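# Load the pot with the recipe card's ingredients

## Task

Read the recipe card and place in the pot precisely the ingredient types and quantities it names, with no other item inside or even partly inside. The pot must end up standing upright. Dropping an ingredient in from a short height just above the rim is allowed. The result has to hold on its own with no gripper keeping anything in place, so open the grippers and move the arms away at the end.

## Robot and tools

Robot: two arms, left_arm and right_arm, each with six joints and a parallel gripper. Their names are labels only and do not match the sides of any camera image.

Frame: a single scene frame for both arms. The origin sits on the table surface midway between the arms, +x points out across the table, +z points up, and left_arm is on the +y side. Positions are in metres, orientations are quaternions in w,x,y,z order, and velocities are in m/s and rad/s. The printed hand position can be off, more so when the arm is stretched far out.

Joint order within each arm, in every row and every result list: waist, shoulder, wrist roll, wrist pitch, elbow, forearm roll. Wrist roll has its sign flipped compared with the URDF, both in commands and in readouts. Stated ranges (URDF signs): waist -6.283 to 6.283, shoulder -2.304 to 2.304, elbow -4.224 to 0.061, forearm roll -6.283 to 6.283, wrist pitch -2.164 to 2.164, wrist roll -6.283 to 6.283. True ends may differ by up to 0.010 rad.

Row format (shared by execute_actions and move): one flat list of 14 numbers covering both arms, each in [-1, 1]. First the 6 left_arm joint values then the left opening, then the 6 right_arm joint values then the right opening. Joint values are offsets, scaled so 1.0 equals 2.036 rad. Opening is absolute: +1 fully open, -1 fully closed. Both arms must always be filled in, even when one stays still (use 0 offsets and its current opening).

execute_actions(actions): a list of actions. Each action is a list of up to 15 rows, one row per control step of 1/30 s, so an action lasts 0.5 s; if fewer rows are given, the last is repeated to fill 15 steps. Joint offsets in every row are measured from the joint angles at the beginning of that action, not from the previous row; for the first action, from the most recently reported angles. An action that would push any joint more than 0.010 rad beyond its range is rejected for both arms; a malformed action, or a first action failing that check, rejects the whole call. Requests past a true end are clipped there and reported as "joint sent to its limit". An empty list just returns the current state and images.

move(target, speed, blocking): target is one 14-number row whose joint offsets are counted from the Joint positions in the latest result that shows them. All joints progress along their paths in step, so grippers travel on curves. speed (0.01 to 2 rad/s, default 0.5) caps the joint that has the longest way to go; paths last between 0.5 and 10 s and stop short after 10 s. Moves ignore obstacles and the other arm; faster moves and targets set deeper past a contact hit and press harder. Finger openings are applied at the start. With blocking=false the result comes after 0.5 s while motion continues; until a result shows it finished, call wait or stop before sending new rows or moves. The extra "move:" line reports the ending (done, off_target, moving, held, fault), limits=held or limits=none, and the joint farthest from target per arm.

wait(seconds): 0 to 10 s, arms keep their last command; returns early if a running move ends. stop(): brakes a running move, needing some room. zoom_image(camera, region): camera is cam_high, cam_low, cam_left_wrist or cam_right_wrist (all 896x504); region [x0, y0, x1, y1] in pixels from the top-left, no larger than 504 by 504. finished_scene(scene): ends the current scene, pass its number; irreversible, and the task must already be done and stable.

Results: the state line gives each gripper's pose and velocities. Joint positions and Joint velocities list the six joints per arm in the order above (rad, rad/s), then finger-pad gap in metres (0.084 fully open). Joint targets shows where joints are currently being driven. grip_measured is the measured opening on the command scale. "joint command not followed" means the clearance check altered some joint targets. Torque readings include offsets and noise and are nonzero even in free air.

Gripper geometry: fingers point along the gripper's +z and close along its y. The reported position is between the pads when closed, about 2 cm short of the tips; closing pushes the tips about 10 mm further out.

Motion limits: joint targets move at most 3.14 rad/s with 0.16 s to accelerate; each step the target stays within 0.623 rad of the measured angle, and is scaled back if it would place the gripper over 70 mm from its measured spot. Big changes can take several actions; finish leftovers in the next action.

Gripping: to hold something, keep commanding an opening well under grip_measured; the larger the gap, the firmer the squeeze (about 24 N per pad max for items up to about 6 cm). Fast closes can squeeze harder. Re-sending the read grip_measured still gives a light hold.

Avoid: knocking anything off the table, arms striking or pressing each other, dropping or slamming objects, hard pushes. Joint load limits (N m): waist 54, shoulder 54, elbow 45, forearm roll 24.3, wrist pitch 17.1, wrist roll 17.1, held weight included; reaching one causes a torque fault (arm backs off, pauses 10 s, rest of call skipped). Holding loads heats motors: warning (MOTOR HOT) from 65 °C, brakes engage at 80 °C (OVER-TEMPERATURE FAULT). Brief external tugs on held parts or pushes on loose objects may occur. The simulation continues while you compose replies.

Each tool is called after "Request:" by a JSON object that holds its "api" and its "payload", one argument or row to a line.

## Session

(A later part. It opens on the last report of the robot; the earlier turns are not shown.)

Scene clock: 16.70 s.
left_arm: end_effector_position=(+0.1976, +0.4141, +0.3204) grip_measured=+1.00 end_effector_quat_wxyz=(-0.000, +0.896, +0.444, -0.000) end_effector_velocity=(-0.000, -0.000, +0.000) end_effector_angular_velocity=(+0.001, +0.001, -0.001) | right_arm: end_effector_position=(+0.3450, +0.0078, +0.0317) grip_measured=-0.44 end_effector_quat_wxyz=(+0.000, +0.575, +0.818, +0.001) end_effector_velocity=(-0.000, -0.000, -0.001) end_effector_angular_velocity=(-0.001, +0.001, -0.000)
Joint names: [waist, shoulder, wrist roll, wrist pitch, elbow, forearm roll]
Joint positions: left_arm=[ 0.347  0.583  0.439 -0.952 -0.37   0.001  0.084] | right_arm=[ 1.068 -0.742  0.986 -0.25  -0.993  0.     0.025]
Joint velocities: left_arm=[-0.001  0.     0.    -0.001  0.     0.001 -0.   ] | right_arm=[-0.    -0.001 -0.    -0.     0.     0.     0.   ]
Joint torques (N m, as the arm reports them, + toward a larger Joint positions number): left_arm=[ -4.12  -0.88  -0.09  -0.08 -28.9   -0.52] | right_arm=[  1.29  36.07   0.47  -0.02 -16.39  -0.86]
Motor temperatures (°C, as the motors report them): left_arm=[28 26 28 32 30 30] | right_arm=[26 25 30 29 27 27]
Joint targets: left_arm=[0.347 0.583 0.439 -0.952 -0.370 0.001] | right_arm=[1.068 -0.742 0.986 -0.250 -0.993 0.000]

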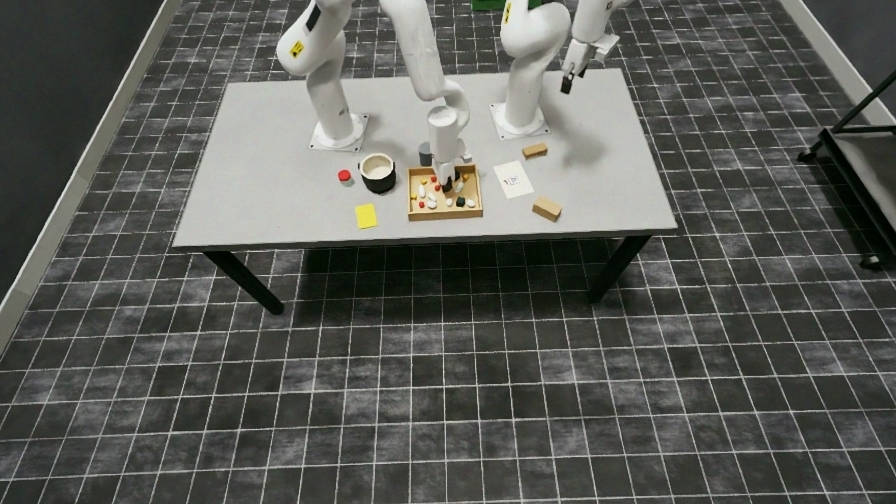

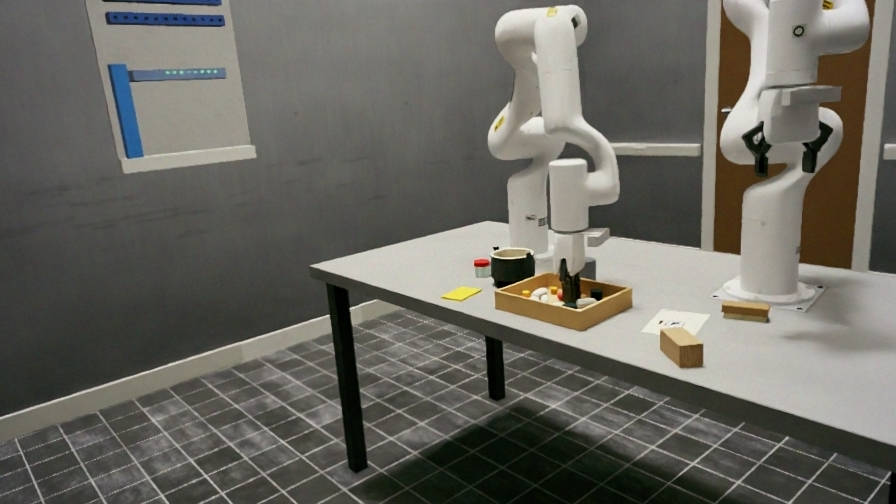

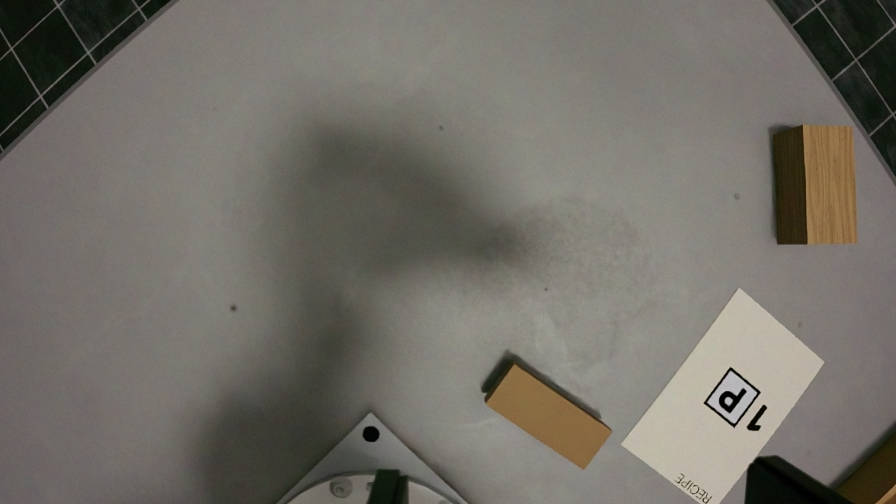

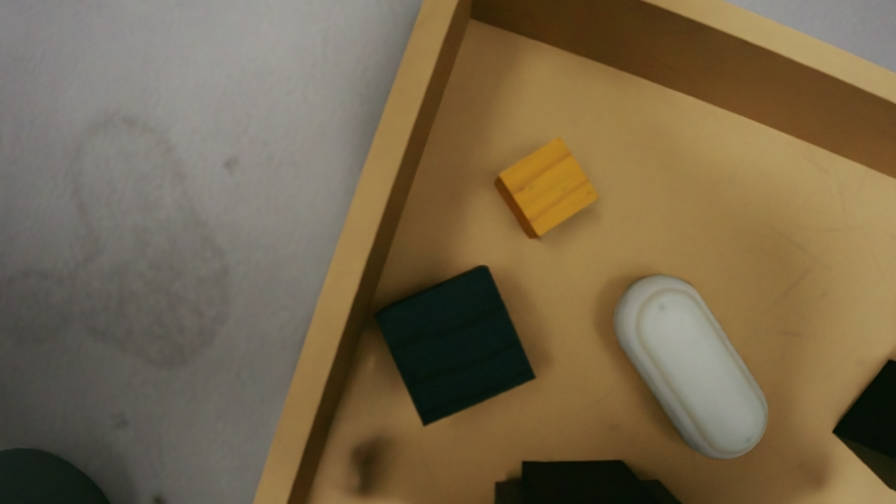

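Request:
{"api": "move", "payload": {
  "target": [0,0,0,0,0,0,1,0,0.09,0,-0.078,0.012,0,-0.7],
  "speed": 0.5
}}

Request:
{"api": "move", "payload": {
  "target": [0,0,0,0,0,0,1,0,0.127,0,0.64,0.13,0,-0.7],
  "speed": 1.0
}}

Scene clock: 18.40 s.
left_arm: end_effector_position=(+0.1976, +0.4141, +0.3204) grip_measured=+1.00 end_effector_quat_wxyz=(-0.000, +0.896, +0.444, -0.000) end_effector_velocity=(-0.000, -0.000, -0.000) end_effector_angular_velocity=(-0.000, +0.000, +0.000) | right_arm: end_effector_position=(+0.3446, +0.0073, +0.1191) grip_measured=-0.44 end_effector_quat_wxyz=(+0.000, +0.575, +0.818, +0.000) end_effector_velocity=(+0.001, +0.001, +0.002) end_effector_angular_velocity=(+0.002, -0.002, +0.000)
Joint names: [waist, shoulder, wrist roll, wrist pitch, elbow, forearm roll]
Joint positions: left_arm=[ 0.347  0.583  0.439 -0.952 -0.37   0.001  0.084] | right_arm=[ 1.068 -0.559  0.986 -0.409 -0.969  0.     0.025]
Joint velocities: left_arm=[-0. -0.  0. -0.  0. -0. -0.] | right_arm=[-0.     0.004  0.    -0.001 -0.    -0.001 -0.   ]
Joint torques (N m, as the arm reports them, + toward a larger Joint positions number): left_arm=[ -5.75   0.06  -0.01  -0.39 -29.71  -0.32] | right_arm=[  1.1   34.33   0.44   0.09 -19.1   -0.72]
Motor temperatures (°C, as the motors report them): left_arm=[28 26 28 32 30 30] | right_arm=[26 25 30 29 27 27]
Joint targets: left_arm=[0.347 0.583 0.439 -0.952 -0.370 0.001] | right_arm=[1.068 -0.559 0.986 -0.409 -0.969 0.000]
move: done; limits=none; left_arm: farthest joint: the waist, 0.000 radians from its target (0.000 radians at the start); right_arm: farthest joint: the waist, 0.000 radians from its target (0.000 radians at the start)

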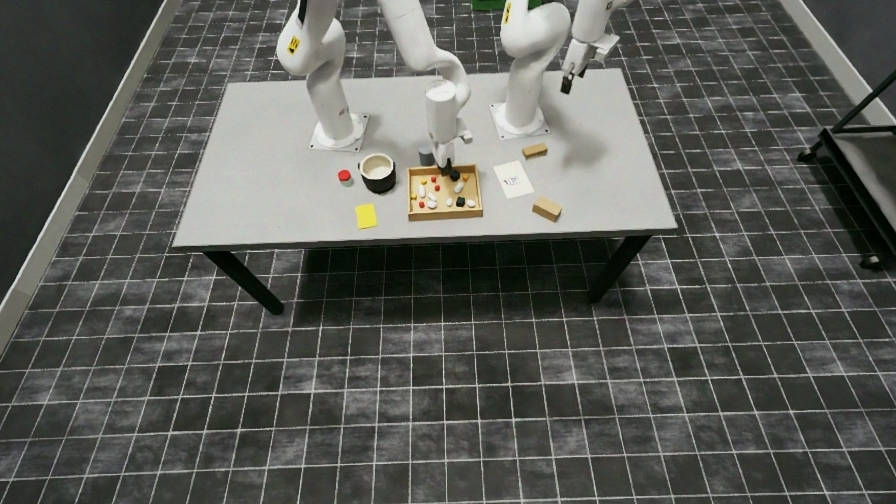

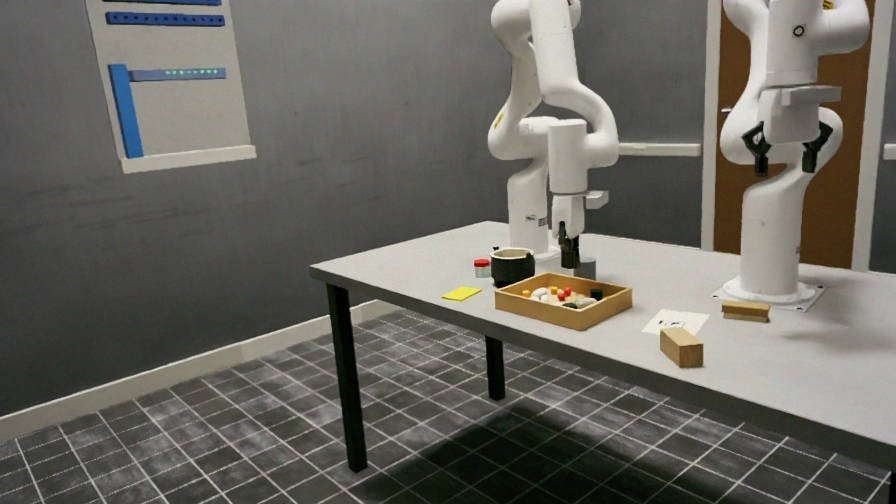

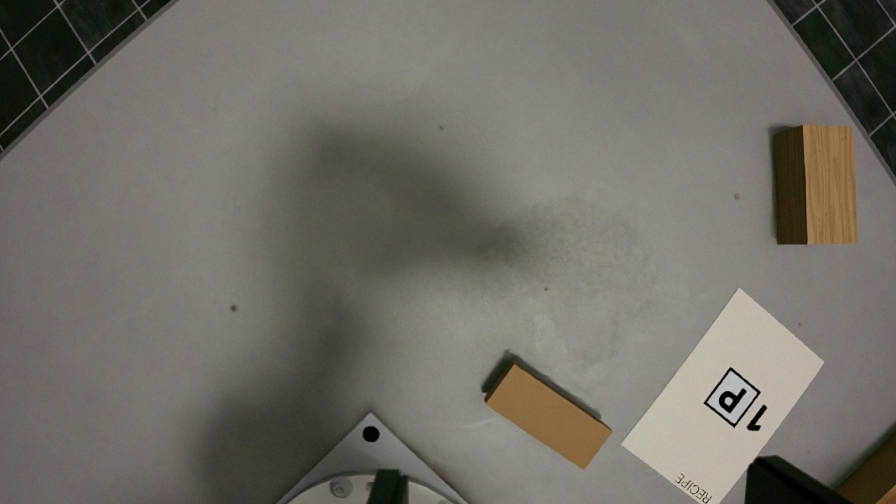

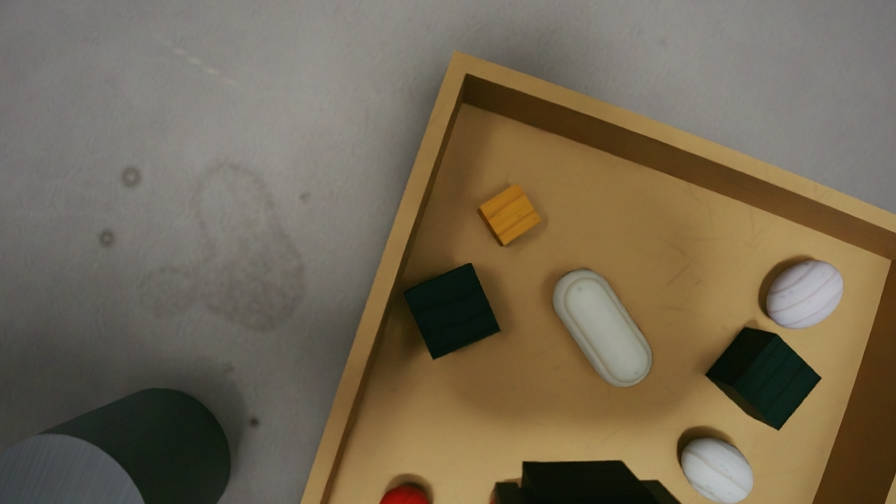

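Scene clock: 20.47 s.
left_arm: end_effector_position=(+0.1976, +0.4141, +0.3204) grip_measured=+1.00 end_effector_quat_wxyz=(-0.000, +0.896, +0.444, -0.000) end_effector_velocity=(-0.000, +0.000, -0.000) end_effector_angular_velocity=(+0.001, +0.000, -0.000) | right_arm: end_effector_position=(+0.4293, +0.1210, +0.3376) grip_measured=-0.44 end_effector_quat_wxyz=(+0.017, +0.458, +0.652, +0.604) end_effector_velocity=(-0.000, -0.000, -0.000) end_effector_angular_velocity=(+0.001, +0.000, -0.001)
Joint names: [waist, shoulder, wrist roll, wrist pitch, elbow, forearm roll]
Joint positions: left_arm=[ 0.347  0.583  0.439 -0.952 -0.37   0.001  0.084] | right_arm=[ 1.068 -0.301  0.986  0.894 -0.704  0.     0.025]
Joint velocities: left_arm=[ 0.001  0.    -0.     0.     0.     0.001  0.   ] | right_arm=[ 0.     0.    -0.     0.001  0.001  0.001 -0.   ]
Joint torques (N m, as the arm reports them, + toward a larger Joint positions number): left_arm=[ -5.62   2.28   0.08  -0.07 -30.47  -0.74] | right_arm=[  1.27  28.35   0.36   1.47 -20.76  -0.8 ]
Motor temperatures (°C, as the motors report them): left_arm=[28 26 28 32 30 30] | right_arm=[26 25 30 29 27 27]
Joint targets: left_arm=[0.347 0.583 0.439 -0.952 -0.370 0.001] | right_arm=[1.068 -0.300 0.986 0.894 -0.704 0.000]
move: done; limits=none; left_arm: farthest joint: the waist, 0.000 radians from its target (0.000 radians at the start); right_arm: farthest joint: the waist, 0.000 radians from its target (0.000 radians at the start)

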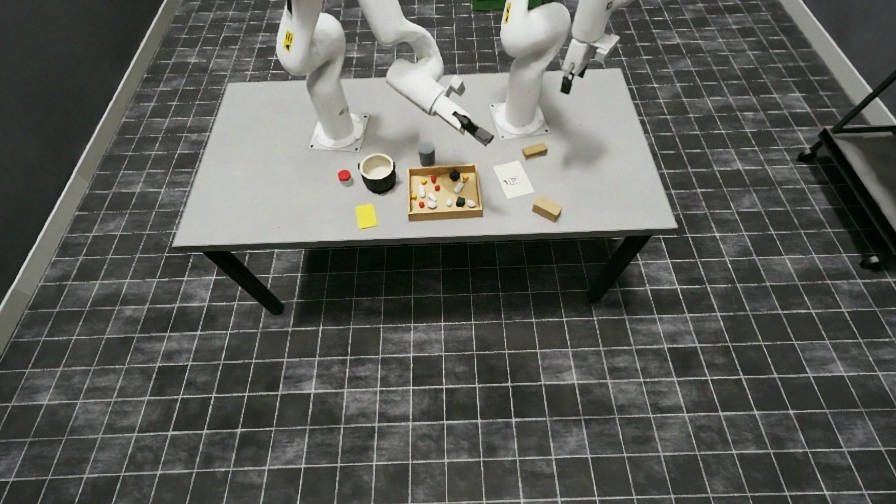

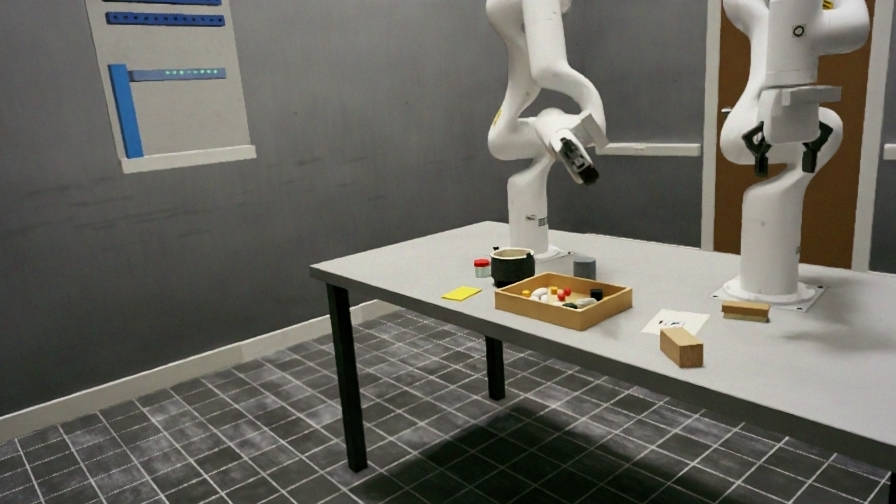

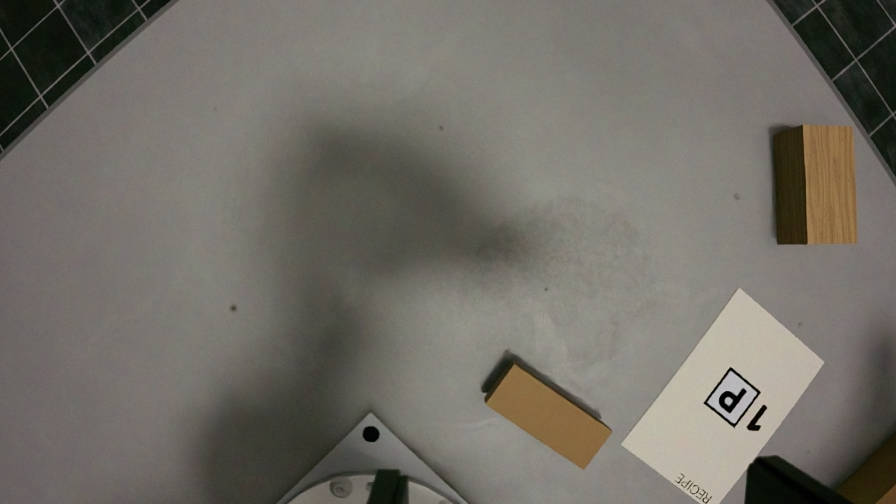

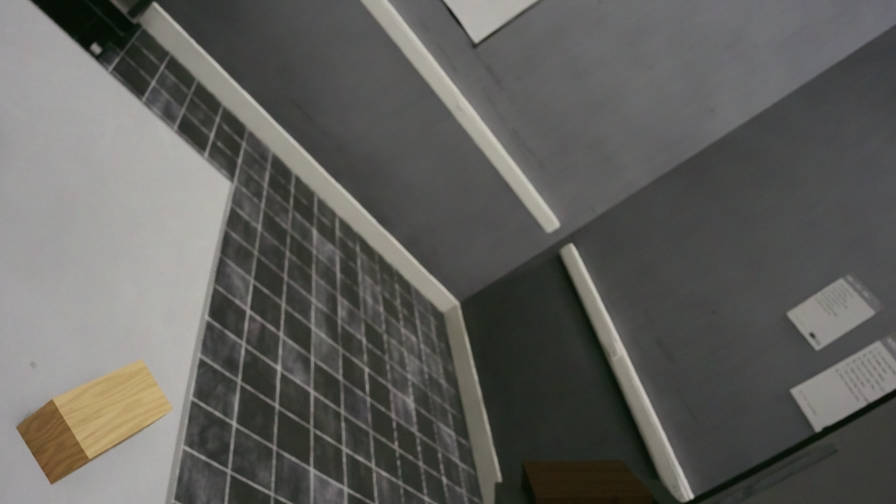

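Request:
{"api": "zoom_image", "payload": {
  "camera": "cam_low",
  "region": [550, 135, 630, 200]
}}

Request:
{"api": "zoom_image", "payload": {
  "camera": "cam_high",
  "region": [400, 110, 510, 225]
}}

Region (550, 135, 630, 200) of cam_low's 896x504 image, scaled by 6.300, with more detail than that image has; it fills the top 410 rows of this view, and the rest is white.

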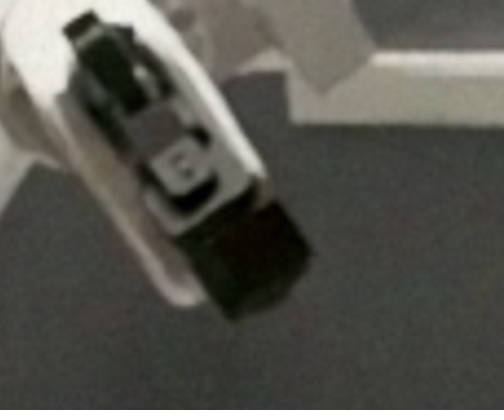

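Region (400, 110, 510, 225) of cam_high's 896x504 image, scaled by 4.383, with more detail than that image has; it fills the left 482 columns of this view, and the rest is white.

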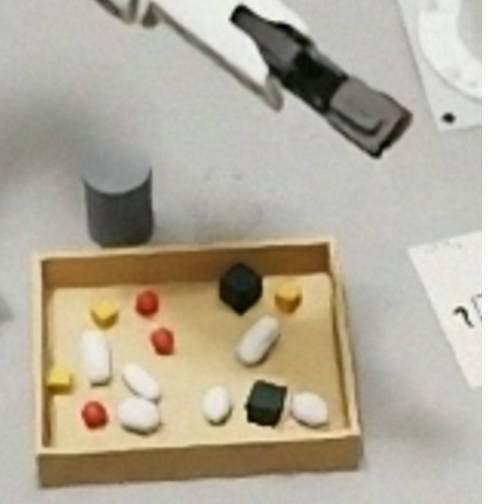

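Request:
{"api": "move", "payload": {
  "target": [0,0,0,0,0,0,1,-0.25,0,0,0.54,0,0,-0.7],
  "speed": 1.0
}}

Scene clock: 23.23 s.
left_arm: end_effector_position=(+0.1976, +0.4141, +0.3204) grip_measured=+1.00 end_effector_quat_wxyz=(-0.000, +0.896, +0.444, -0.000) end_effector_velocity=(-0.000, +0.000, -0.000) end_effector_angular_velocity=(+0.000, +0.001, -0.001) | right_arm: end_effector_position=(+0.5724, -0.1650, +0.5833) grip_measured=-0.44 end_effector_quat_wxyz=(+0.259, +0.277, +0.236, +0.895) end_effector_velocity=(+0.000, -0.001, -0.000) end_effector_angular_velocity=(+0.001, -0.001, -0.001)
Joint names: [waist, shoulder, wrist roll, wrist pitch, elbow, forearm roll]
Joint positions: left_arm=[ 0.347  0.583  0.439 -0.952 -0.37   0.001  0.084] | right_arm=[ 0.559 -0.301  0.986  1.993 -0.704  0.     0.025]
Joint velocities: left_arm=[ 0.001  0.    -0.001 -0.     0.     0.001  0.   ] | right_arm=[-0.002 -0.001 -0.001  0.002  0.    -0.    -0.   ]
Joint torques (N m, as the arm reports them, + toward a larger Joint positions number): left_arm=[ -5.06  -1.32  -0.05   0.04 -29.71   0.17] | right_arm=[  1.18  27.47   0.45   1.   -19.82  -0.87]
Motor temperatures (°C, as the motors report them): left_arm=[28 26 28 32 30 30] | right_arm=[26 25 30 29 27 27]
Joint targets: left_arm=[0.347 0.583 0.439 -0.952 -0.370 0.001] | right_arm=[0.559 -0.301 0.986 1.993 -0.704 0.000]
move: done; limits=none; left_arm: farthest joint: the waist, 0.000 radians from its target (0.000 radians at the start); right_arm: farthest joint: the waist, 0.000 radians from its target (0.509 radians at the start)

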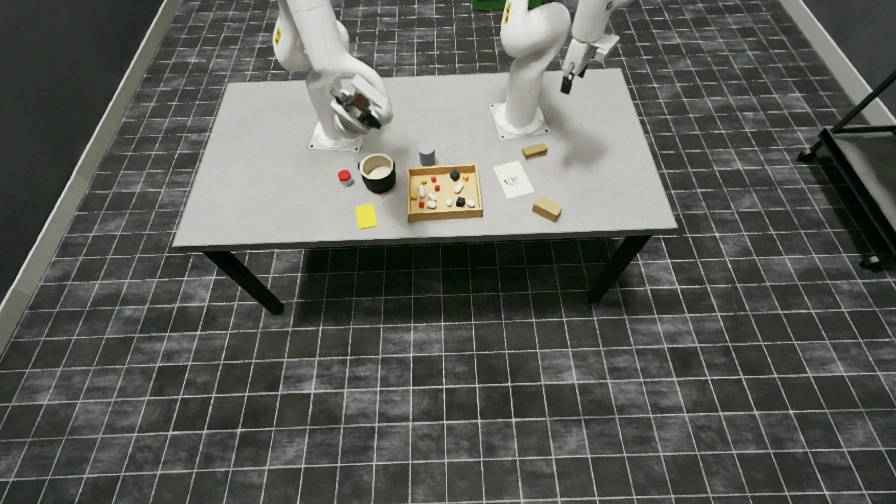

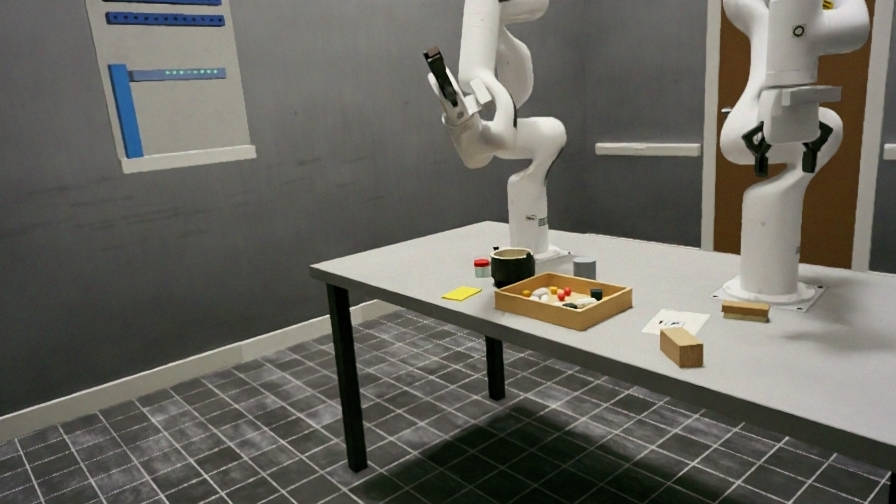

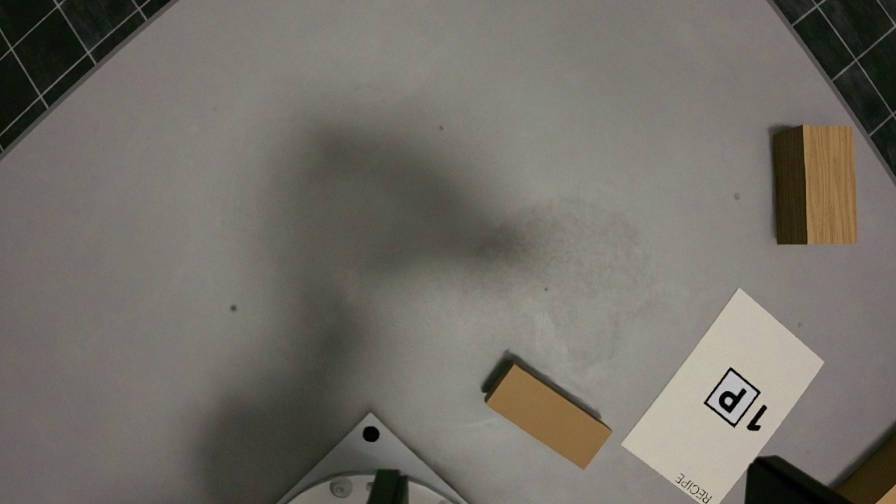

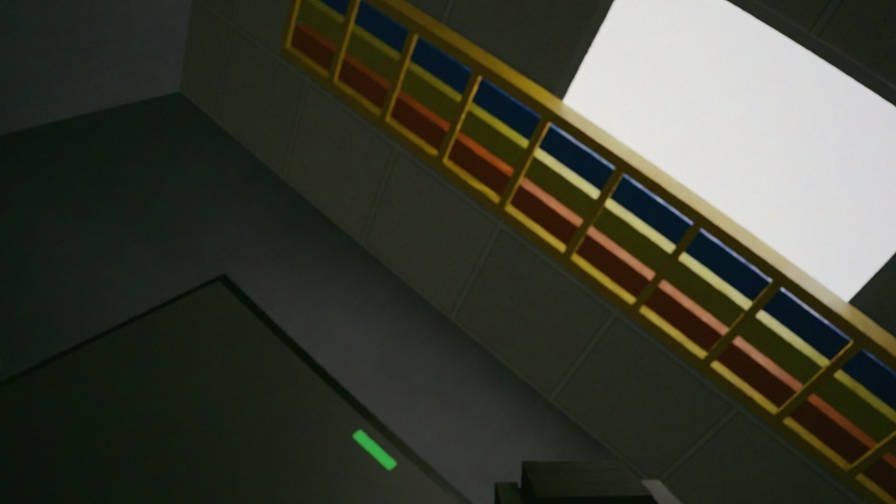

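Request:
{"api": "zoom_image", "payload": {
  "camera": "cam_high",
  "region": [325, 75, 395, 135]
}}

Region (325, 75, 395, 135) of cam_high's 896x504 image, scaled by 7.200, with more detail than that image has; it fills the top 432 rows of this view, and the rest is white.

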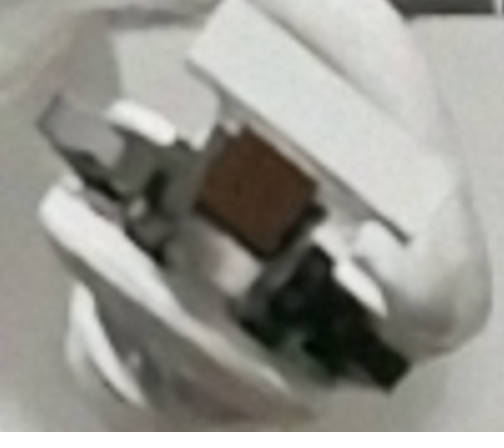

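Request:
{"api": "zoom_image", "payload": {
  "camera": "cam_left_wrist",
  "region": [470, 270, 850, 504]
}}

Request:
{"api": "zoom_image", "payload": {
  "camera": "cam_low",
  "region": [430, 235, 610, 320]
}}

Request:
{"api": "zoom_image", "payload": {
  "camera": "cam_low",
  "region": [620, 280, 800, 380]
}}

Region (470, 270, 850, 504) of cam_left_wrist's 896x504 image, scaled by 1.326, with more detail than that image has; it fills the top 310 rows of this view, and the rest is white.

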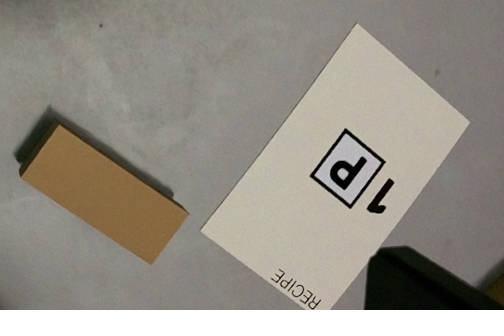

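Region (430, 235, 610, 320) of cam_low's 896x504 image, scaled by 2.800, with more detail than that image has; it fills the top 238 rows of this view, and the rest is white.

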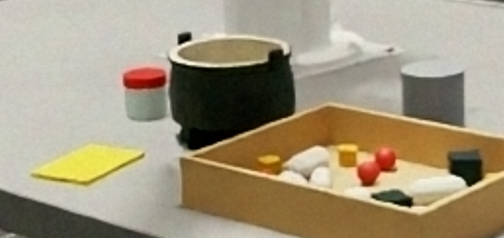

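Region (620, 280, 800, 380) of cam_low's 896x504 image, scaled by 2.800, with more detail than that image has.

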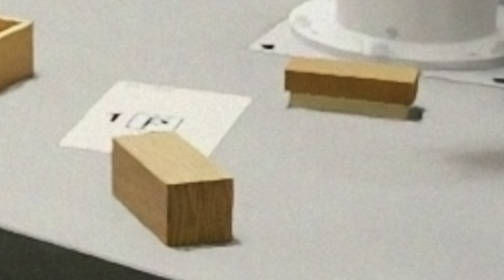

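Request:
{"api": "move", "payload": {
  "target": [0,0,0,0,0,0,1,0.125,-0.06,0,-0.6,-0.065,0,-0.7],
  "speed": 1.4
}}

Request:
{"api": "move", "payload": {
  "target": [0,0,0,0,0,0,1,0.125,-0.067,0,-0.58,-0.065,0,-0.7],
  "speed": 1.4
}}

Request:
{"api": "move", "payload": {
  "target": [0,0,0,0,0,0,1,0,-0.088,0,0.076,-0.012,0,-0.7],
  "speed": 0.3
}}

Scene clock: 28.40 s.
left_arm: end_effector_position=(+0.1976, +0.4141, +0.3204) grip_measured=+1.00 end_effector_quat_wxyz=(-0.000, +0.896, +0.444, -0.000) end_effector_velocity=(-0.000, +0.000, -0.000) end_effector_angular_velocity=(+0.001, +0.001, -0.001) | right_arm: end_effector_position=(+0.5795, +0.0299, +0.2980) grip_measured=-0.44 end_effector_quat_wxyz=(+0.086, +0.559, +0.613, +0.552) end_effector_velocity=(-0.001, +0.000, -0.000) end_effector_angular_velocity=(-0.002, +0.002, +0.002)
Joint names: [waist, shoulder, wrist roll, wrist pitch, elbow, forearm roll]
Joint positions: left_arm=[ 0.347  0.583  0.439 -0.952 -0.37   0.001  0.084] | right_arm=[ 0.813 -0.423  0.986  0.772 -0.836  0.     0.025]
Joint velocities: left_arm=[-0.    -0.    -0.    -0.     0.     0.002  0.   ] | right_arm=[ 0.001  0.001  0.    -0.003  0.001 -0.001  0.   ]
Joint torques (N m, as the arm reports them, + toward a larger Joint positions number): left_arm=[ -4.99  -1.97  -0.15  -0.03 -30.65  -0.77] | right_arm=[  0.65  32.14   0.32   1.39 -20.53  -0.84]
Motor temperatures (°C, as the motors report them): left_arm=[28 26 28 32 30 30] | right_arm=[26 25 30 29 27 27]
Joint targets: left_arm=[0.347 0.583 0.439 -0.952 -0.370 0.001] | right_arm=[0.814 -0.423 0.986 0.772 -0.836 0.000]
move: done; limits=none; left_arm: farthest joint: the waist, 0.000 radians from its target (0.000 radians at the start); right_arm: farthest joint: the shoulder, 0.001 radians from its target (0.123 radians at the start)

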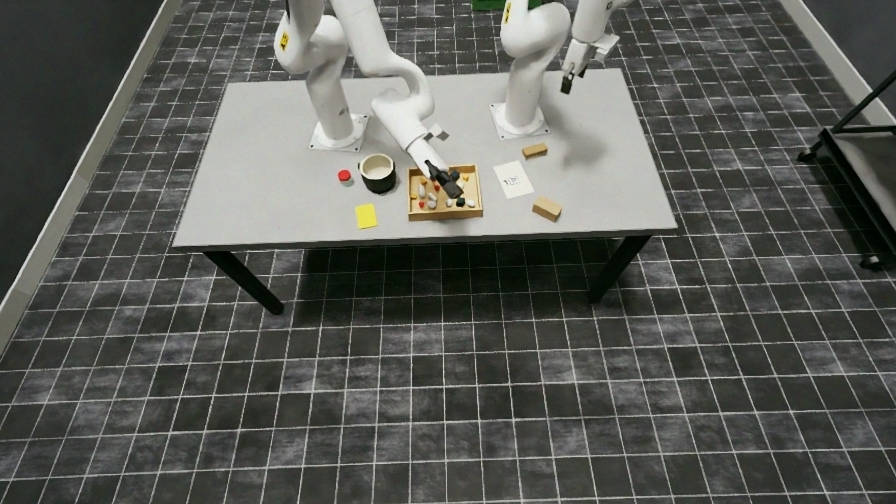

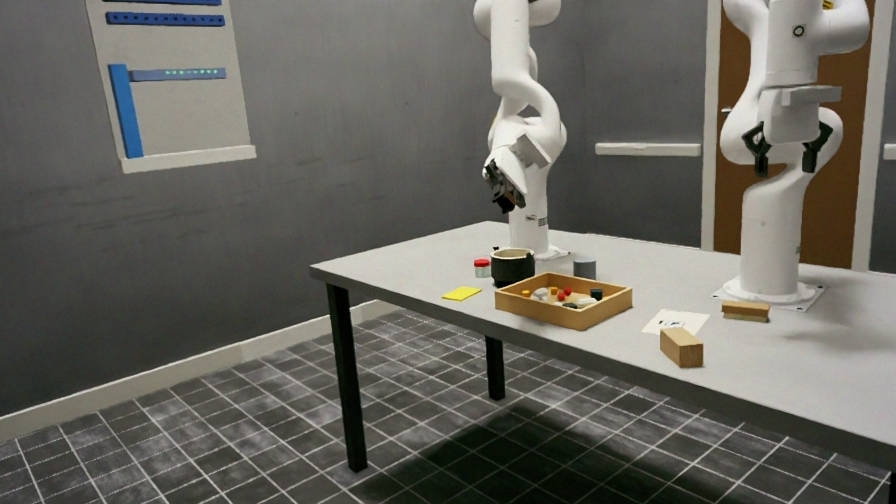

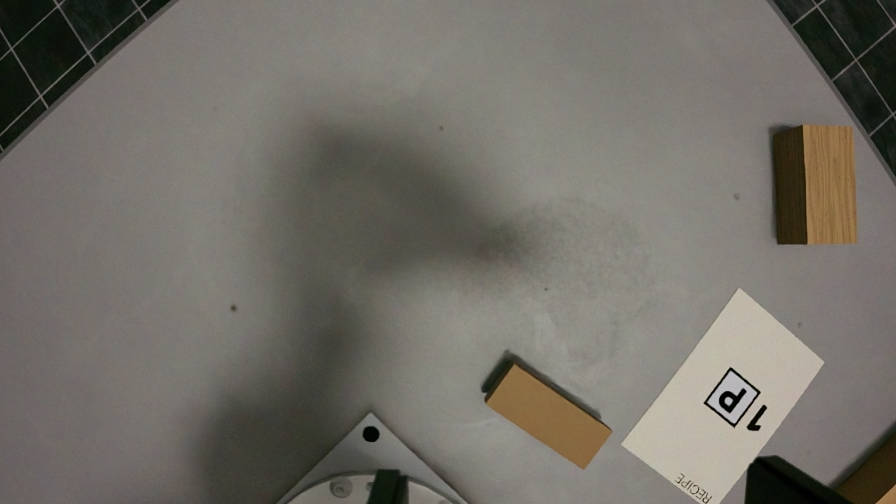

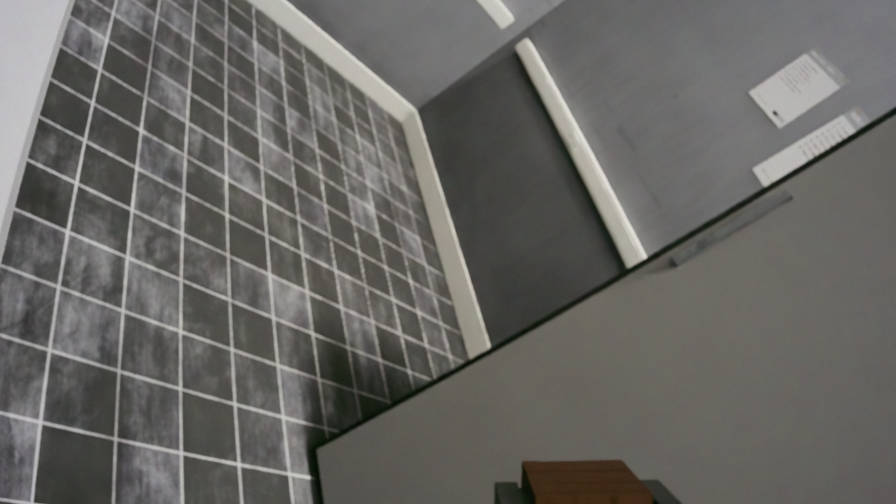

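Scene clock: 30.07 s.
left_arm: end_effector_position=(+0.1976, +0.4141, +0.3204) grip_measured=+1.00 end_effector_quat_wxyz=(-0.000, +0.896, +0.444, -0.000) end_effector_velocity=(-0.000, -0.000, +0.000) end_effector_angular_velocity=(-0.000, +0.000, -0.000) | right_arm: end_effector_position=(+0.3446, +0.0073, +0.1191) grip_measured=-0.44 end_effector_quat_wxyz=(+0.000, +0.575, +0.818, +0.000) end_effector_velocity=(-0.001, +0.000, +0.000) end_effector_angular_velocity=(-0.001, +0.001, -0.000)
Joint names: [waist, shoulder, wrist roll, wrist pitch, elbow, forearm roll]
Joint positions: left_arm=[ 0.347  0.583  0.439 -0.952 -0.37   0.001  0.084] | right_arm=[ 1.068 -0.559  0.986 -0.409 -0.969  0.     0.025]
Joint velocities: left_arm=[-0.  0. -0. -0. -0. -0. -0.] | right_arm=[ 0.001  0.001  0.    -0.002  0.001  0.001 -0.   ]
Joint torques (N m, as the arm reports them, + toward a larger Joint positions number): left_arm=[ -5.43  -0.62  -0.32   0.14 -29.71  -0.93] | right_arm=[  1.21  34.04   0.42   0.06 -19.01  -1.11]
Motor temperatures (°C, as the motors report them): left_arm=[28 26 28 32 30 30] | right_arm=[26 25 30 29 27 27]
Joint targets: left_arm=[0.347 0.583 0.439 -0.952 -0.370 0.001] | right_arm=[1.068 -0.559 0.986 -0.409 -0.969 0.000]
move: done; limits=none; left_arm: farthest joint: the waist, 0.000 radians from its target (0.000 radians at the start); right_arm: farthest joint: the waist, 0.000 radians from its target (0.254 radians at the start)

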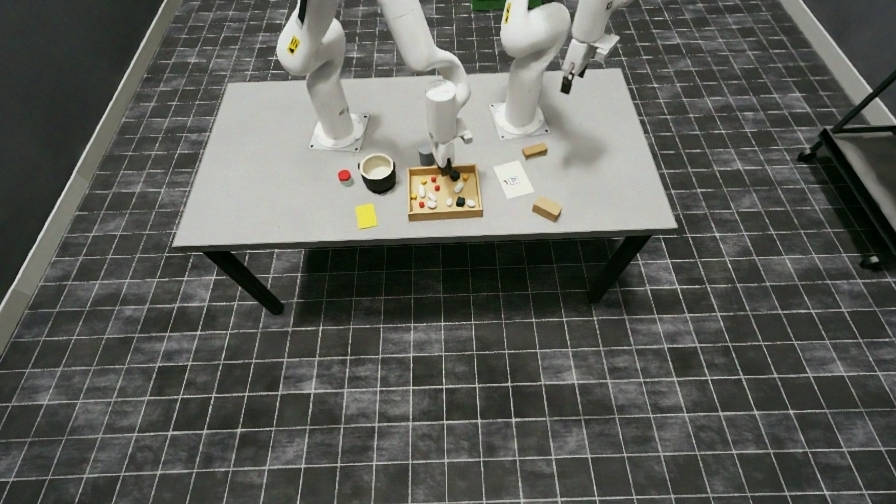

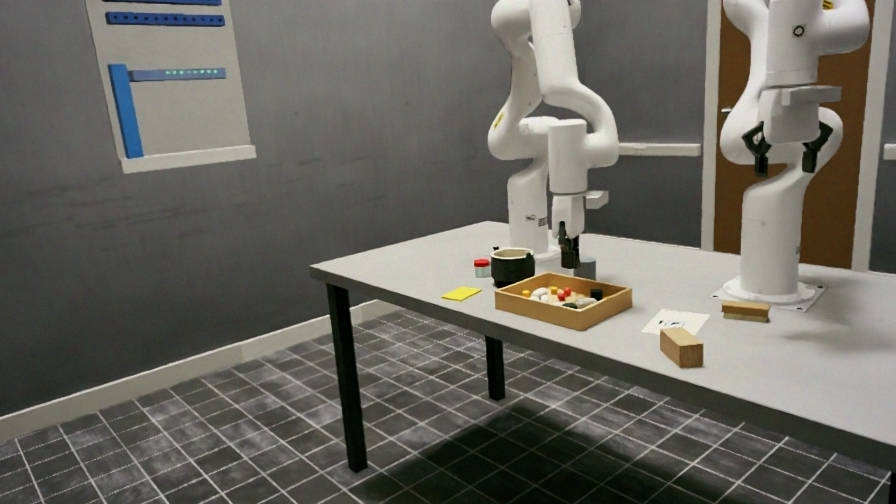

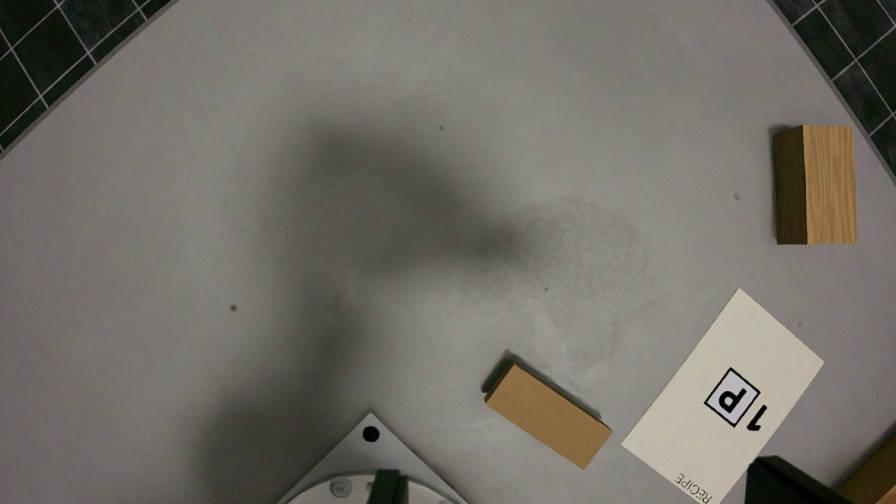

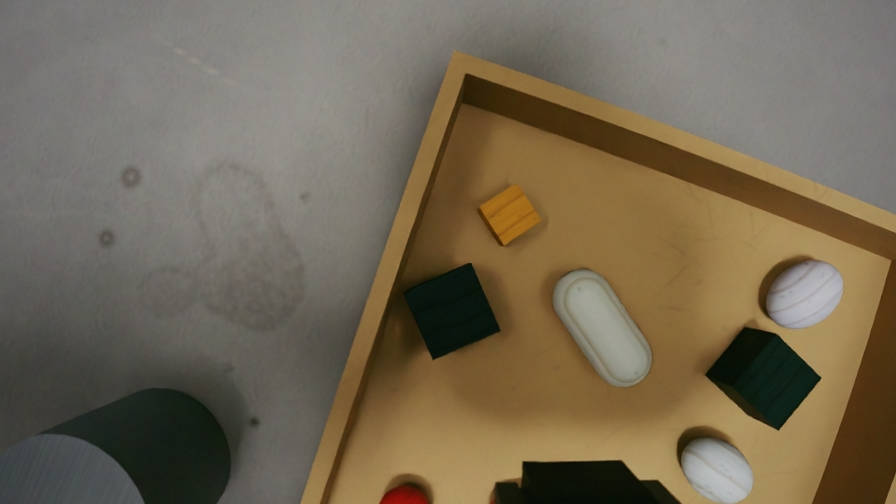

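Scene clock: 31.20 s.
left_arm: end_effector_position=(+0.1976, +0.4141, +0.3204) grip_measured=+1.00 end_effector_quat_wxyz=(-0.000, +0.896, +0.444, -0.000) end_effector_velocity=(+0.000, -0.000, -0.000) end_effector_angular_velocity=(-0.000, -0.000, +0.000) | right_arm: end_effector_position=(+0.3453, +0.0081, +0.0338) grip_measured=-0.44 end_effector_quat_wxyz=(+0.000, +0.575, +0.818, +0.001) end_effector_velocity=(-0.000, -0.000, -0.001) end_effector_angular_velocity=(-0.001, +0.001, +0.001)
Joint names: [waist, shoulder, wrist roll, wrist pitch, elbow, forearm roll]
Joint positions: left_arm=[ 0.347  0.583  0.439 -0.952 -0.37   0.001  0.084] | right_arm=[ 1.068 -0.738  0.986 -0.254 -0.993  0.     0.025]
Joint velocities: left_arm=[-0.  0.  0.  0.  0. -0.  0.] | right_arm=[-0.    -0.003 -0.     0.001 -0.    -0.001  0.   ]
Joint torques (N m, as the arm reports them, + toward a larger Joint positions number): left_arm=[ -6.61   3.09   0.17  -0.05 -29.58  -0.96] | right_arm=[  0.65  36.7    0.43   0.05 -16.57  -1.03]
Motor temperatures (°C, as the motors report them): left_arm=[28 26 28 32 30 30] | right_arm=[26 25 30 29 27 27]
Joint targets: left_arm=[0.347 0.583 0.439 -0.952 -0.370 0.001] | right_arm=[1.068 -0.738 0.986 -0.254 -0.993 0.000]
move: done; limits=none; left_arm: farthest joint: the waist, 0.000 radians from its target (0.000 radians at the start); right_arm: farthest joint: the waist, 0.000 radians from its target (0.000 radians at the start)

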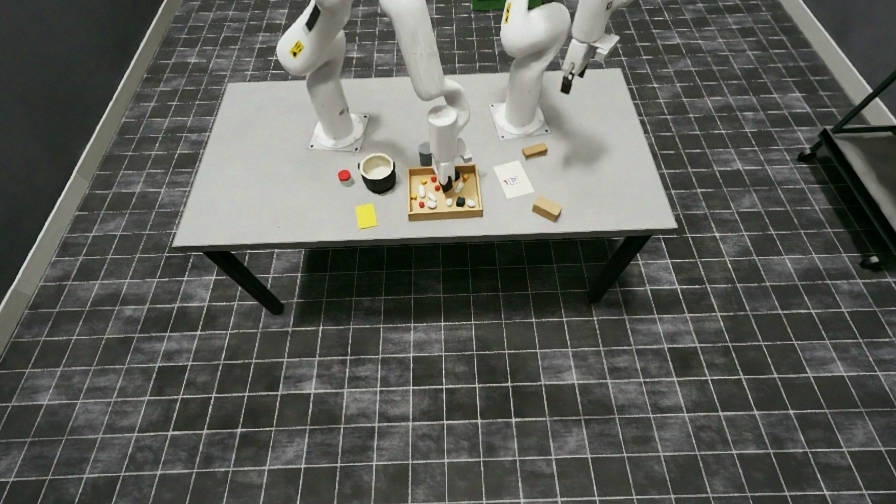

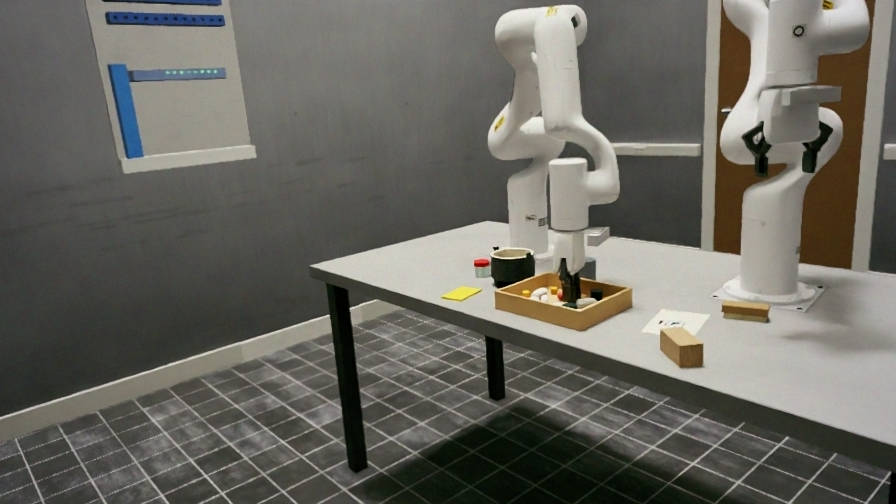

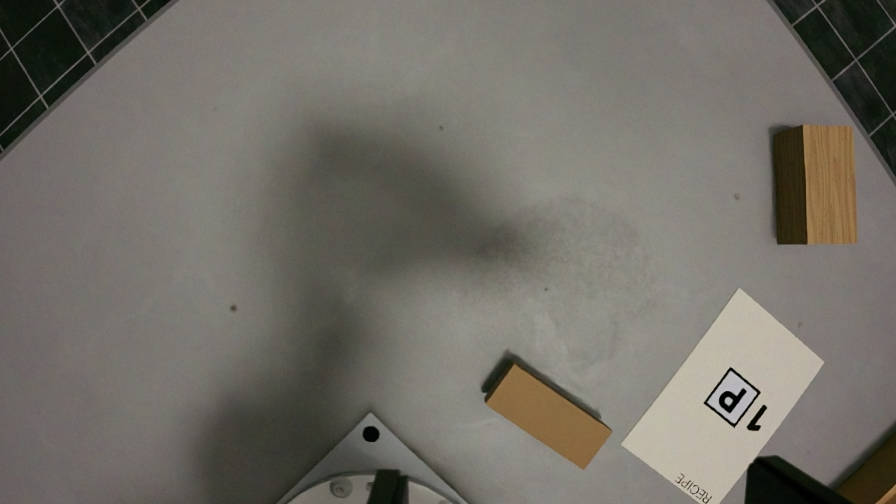

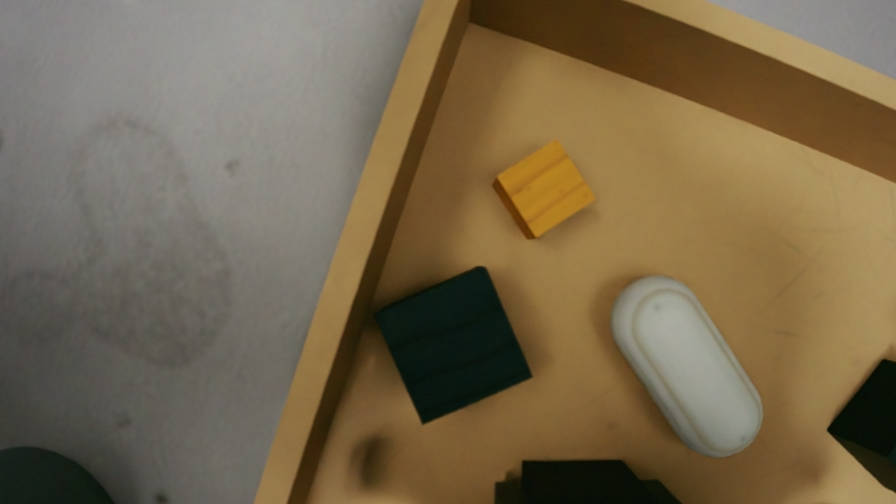

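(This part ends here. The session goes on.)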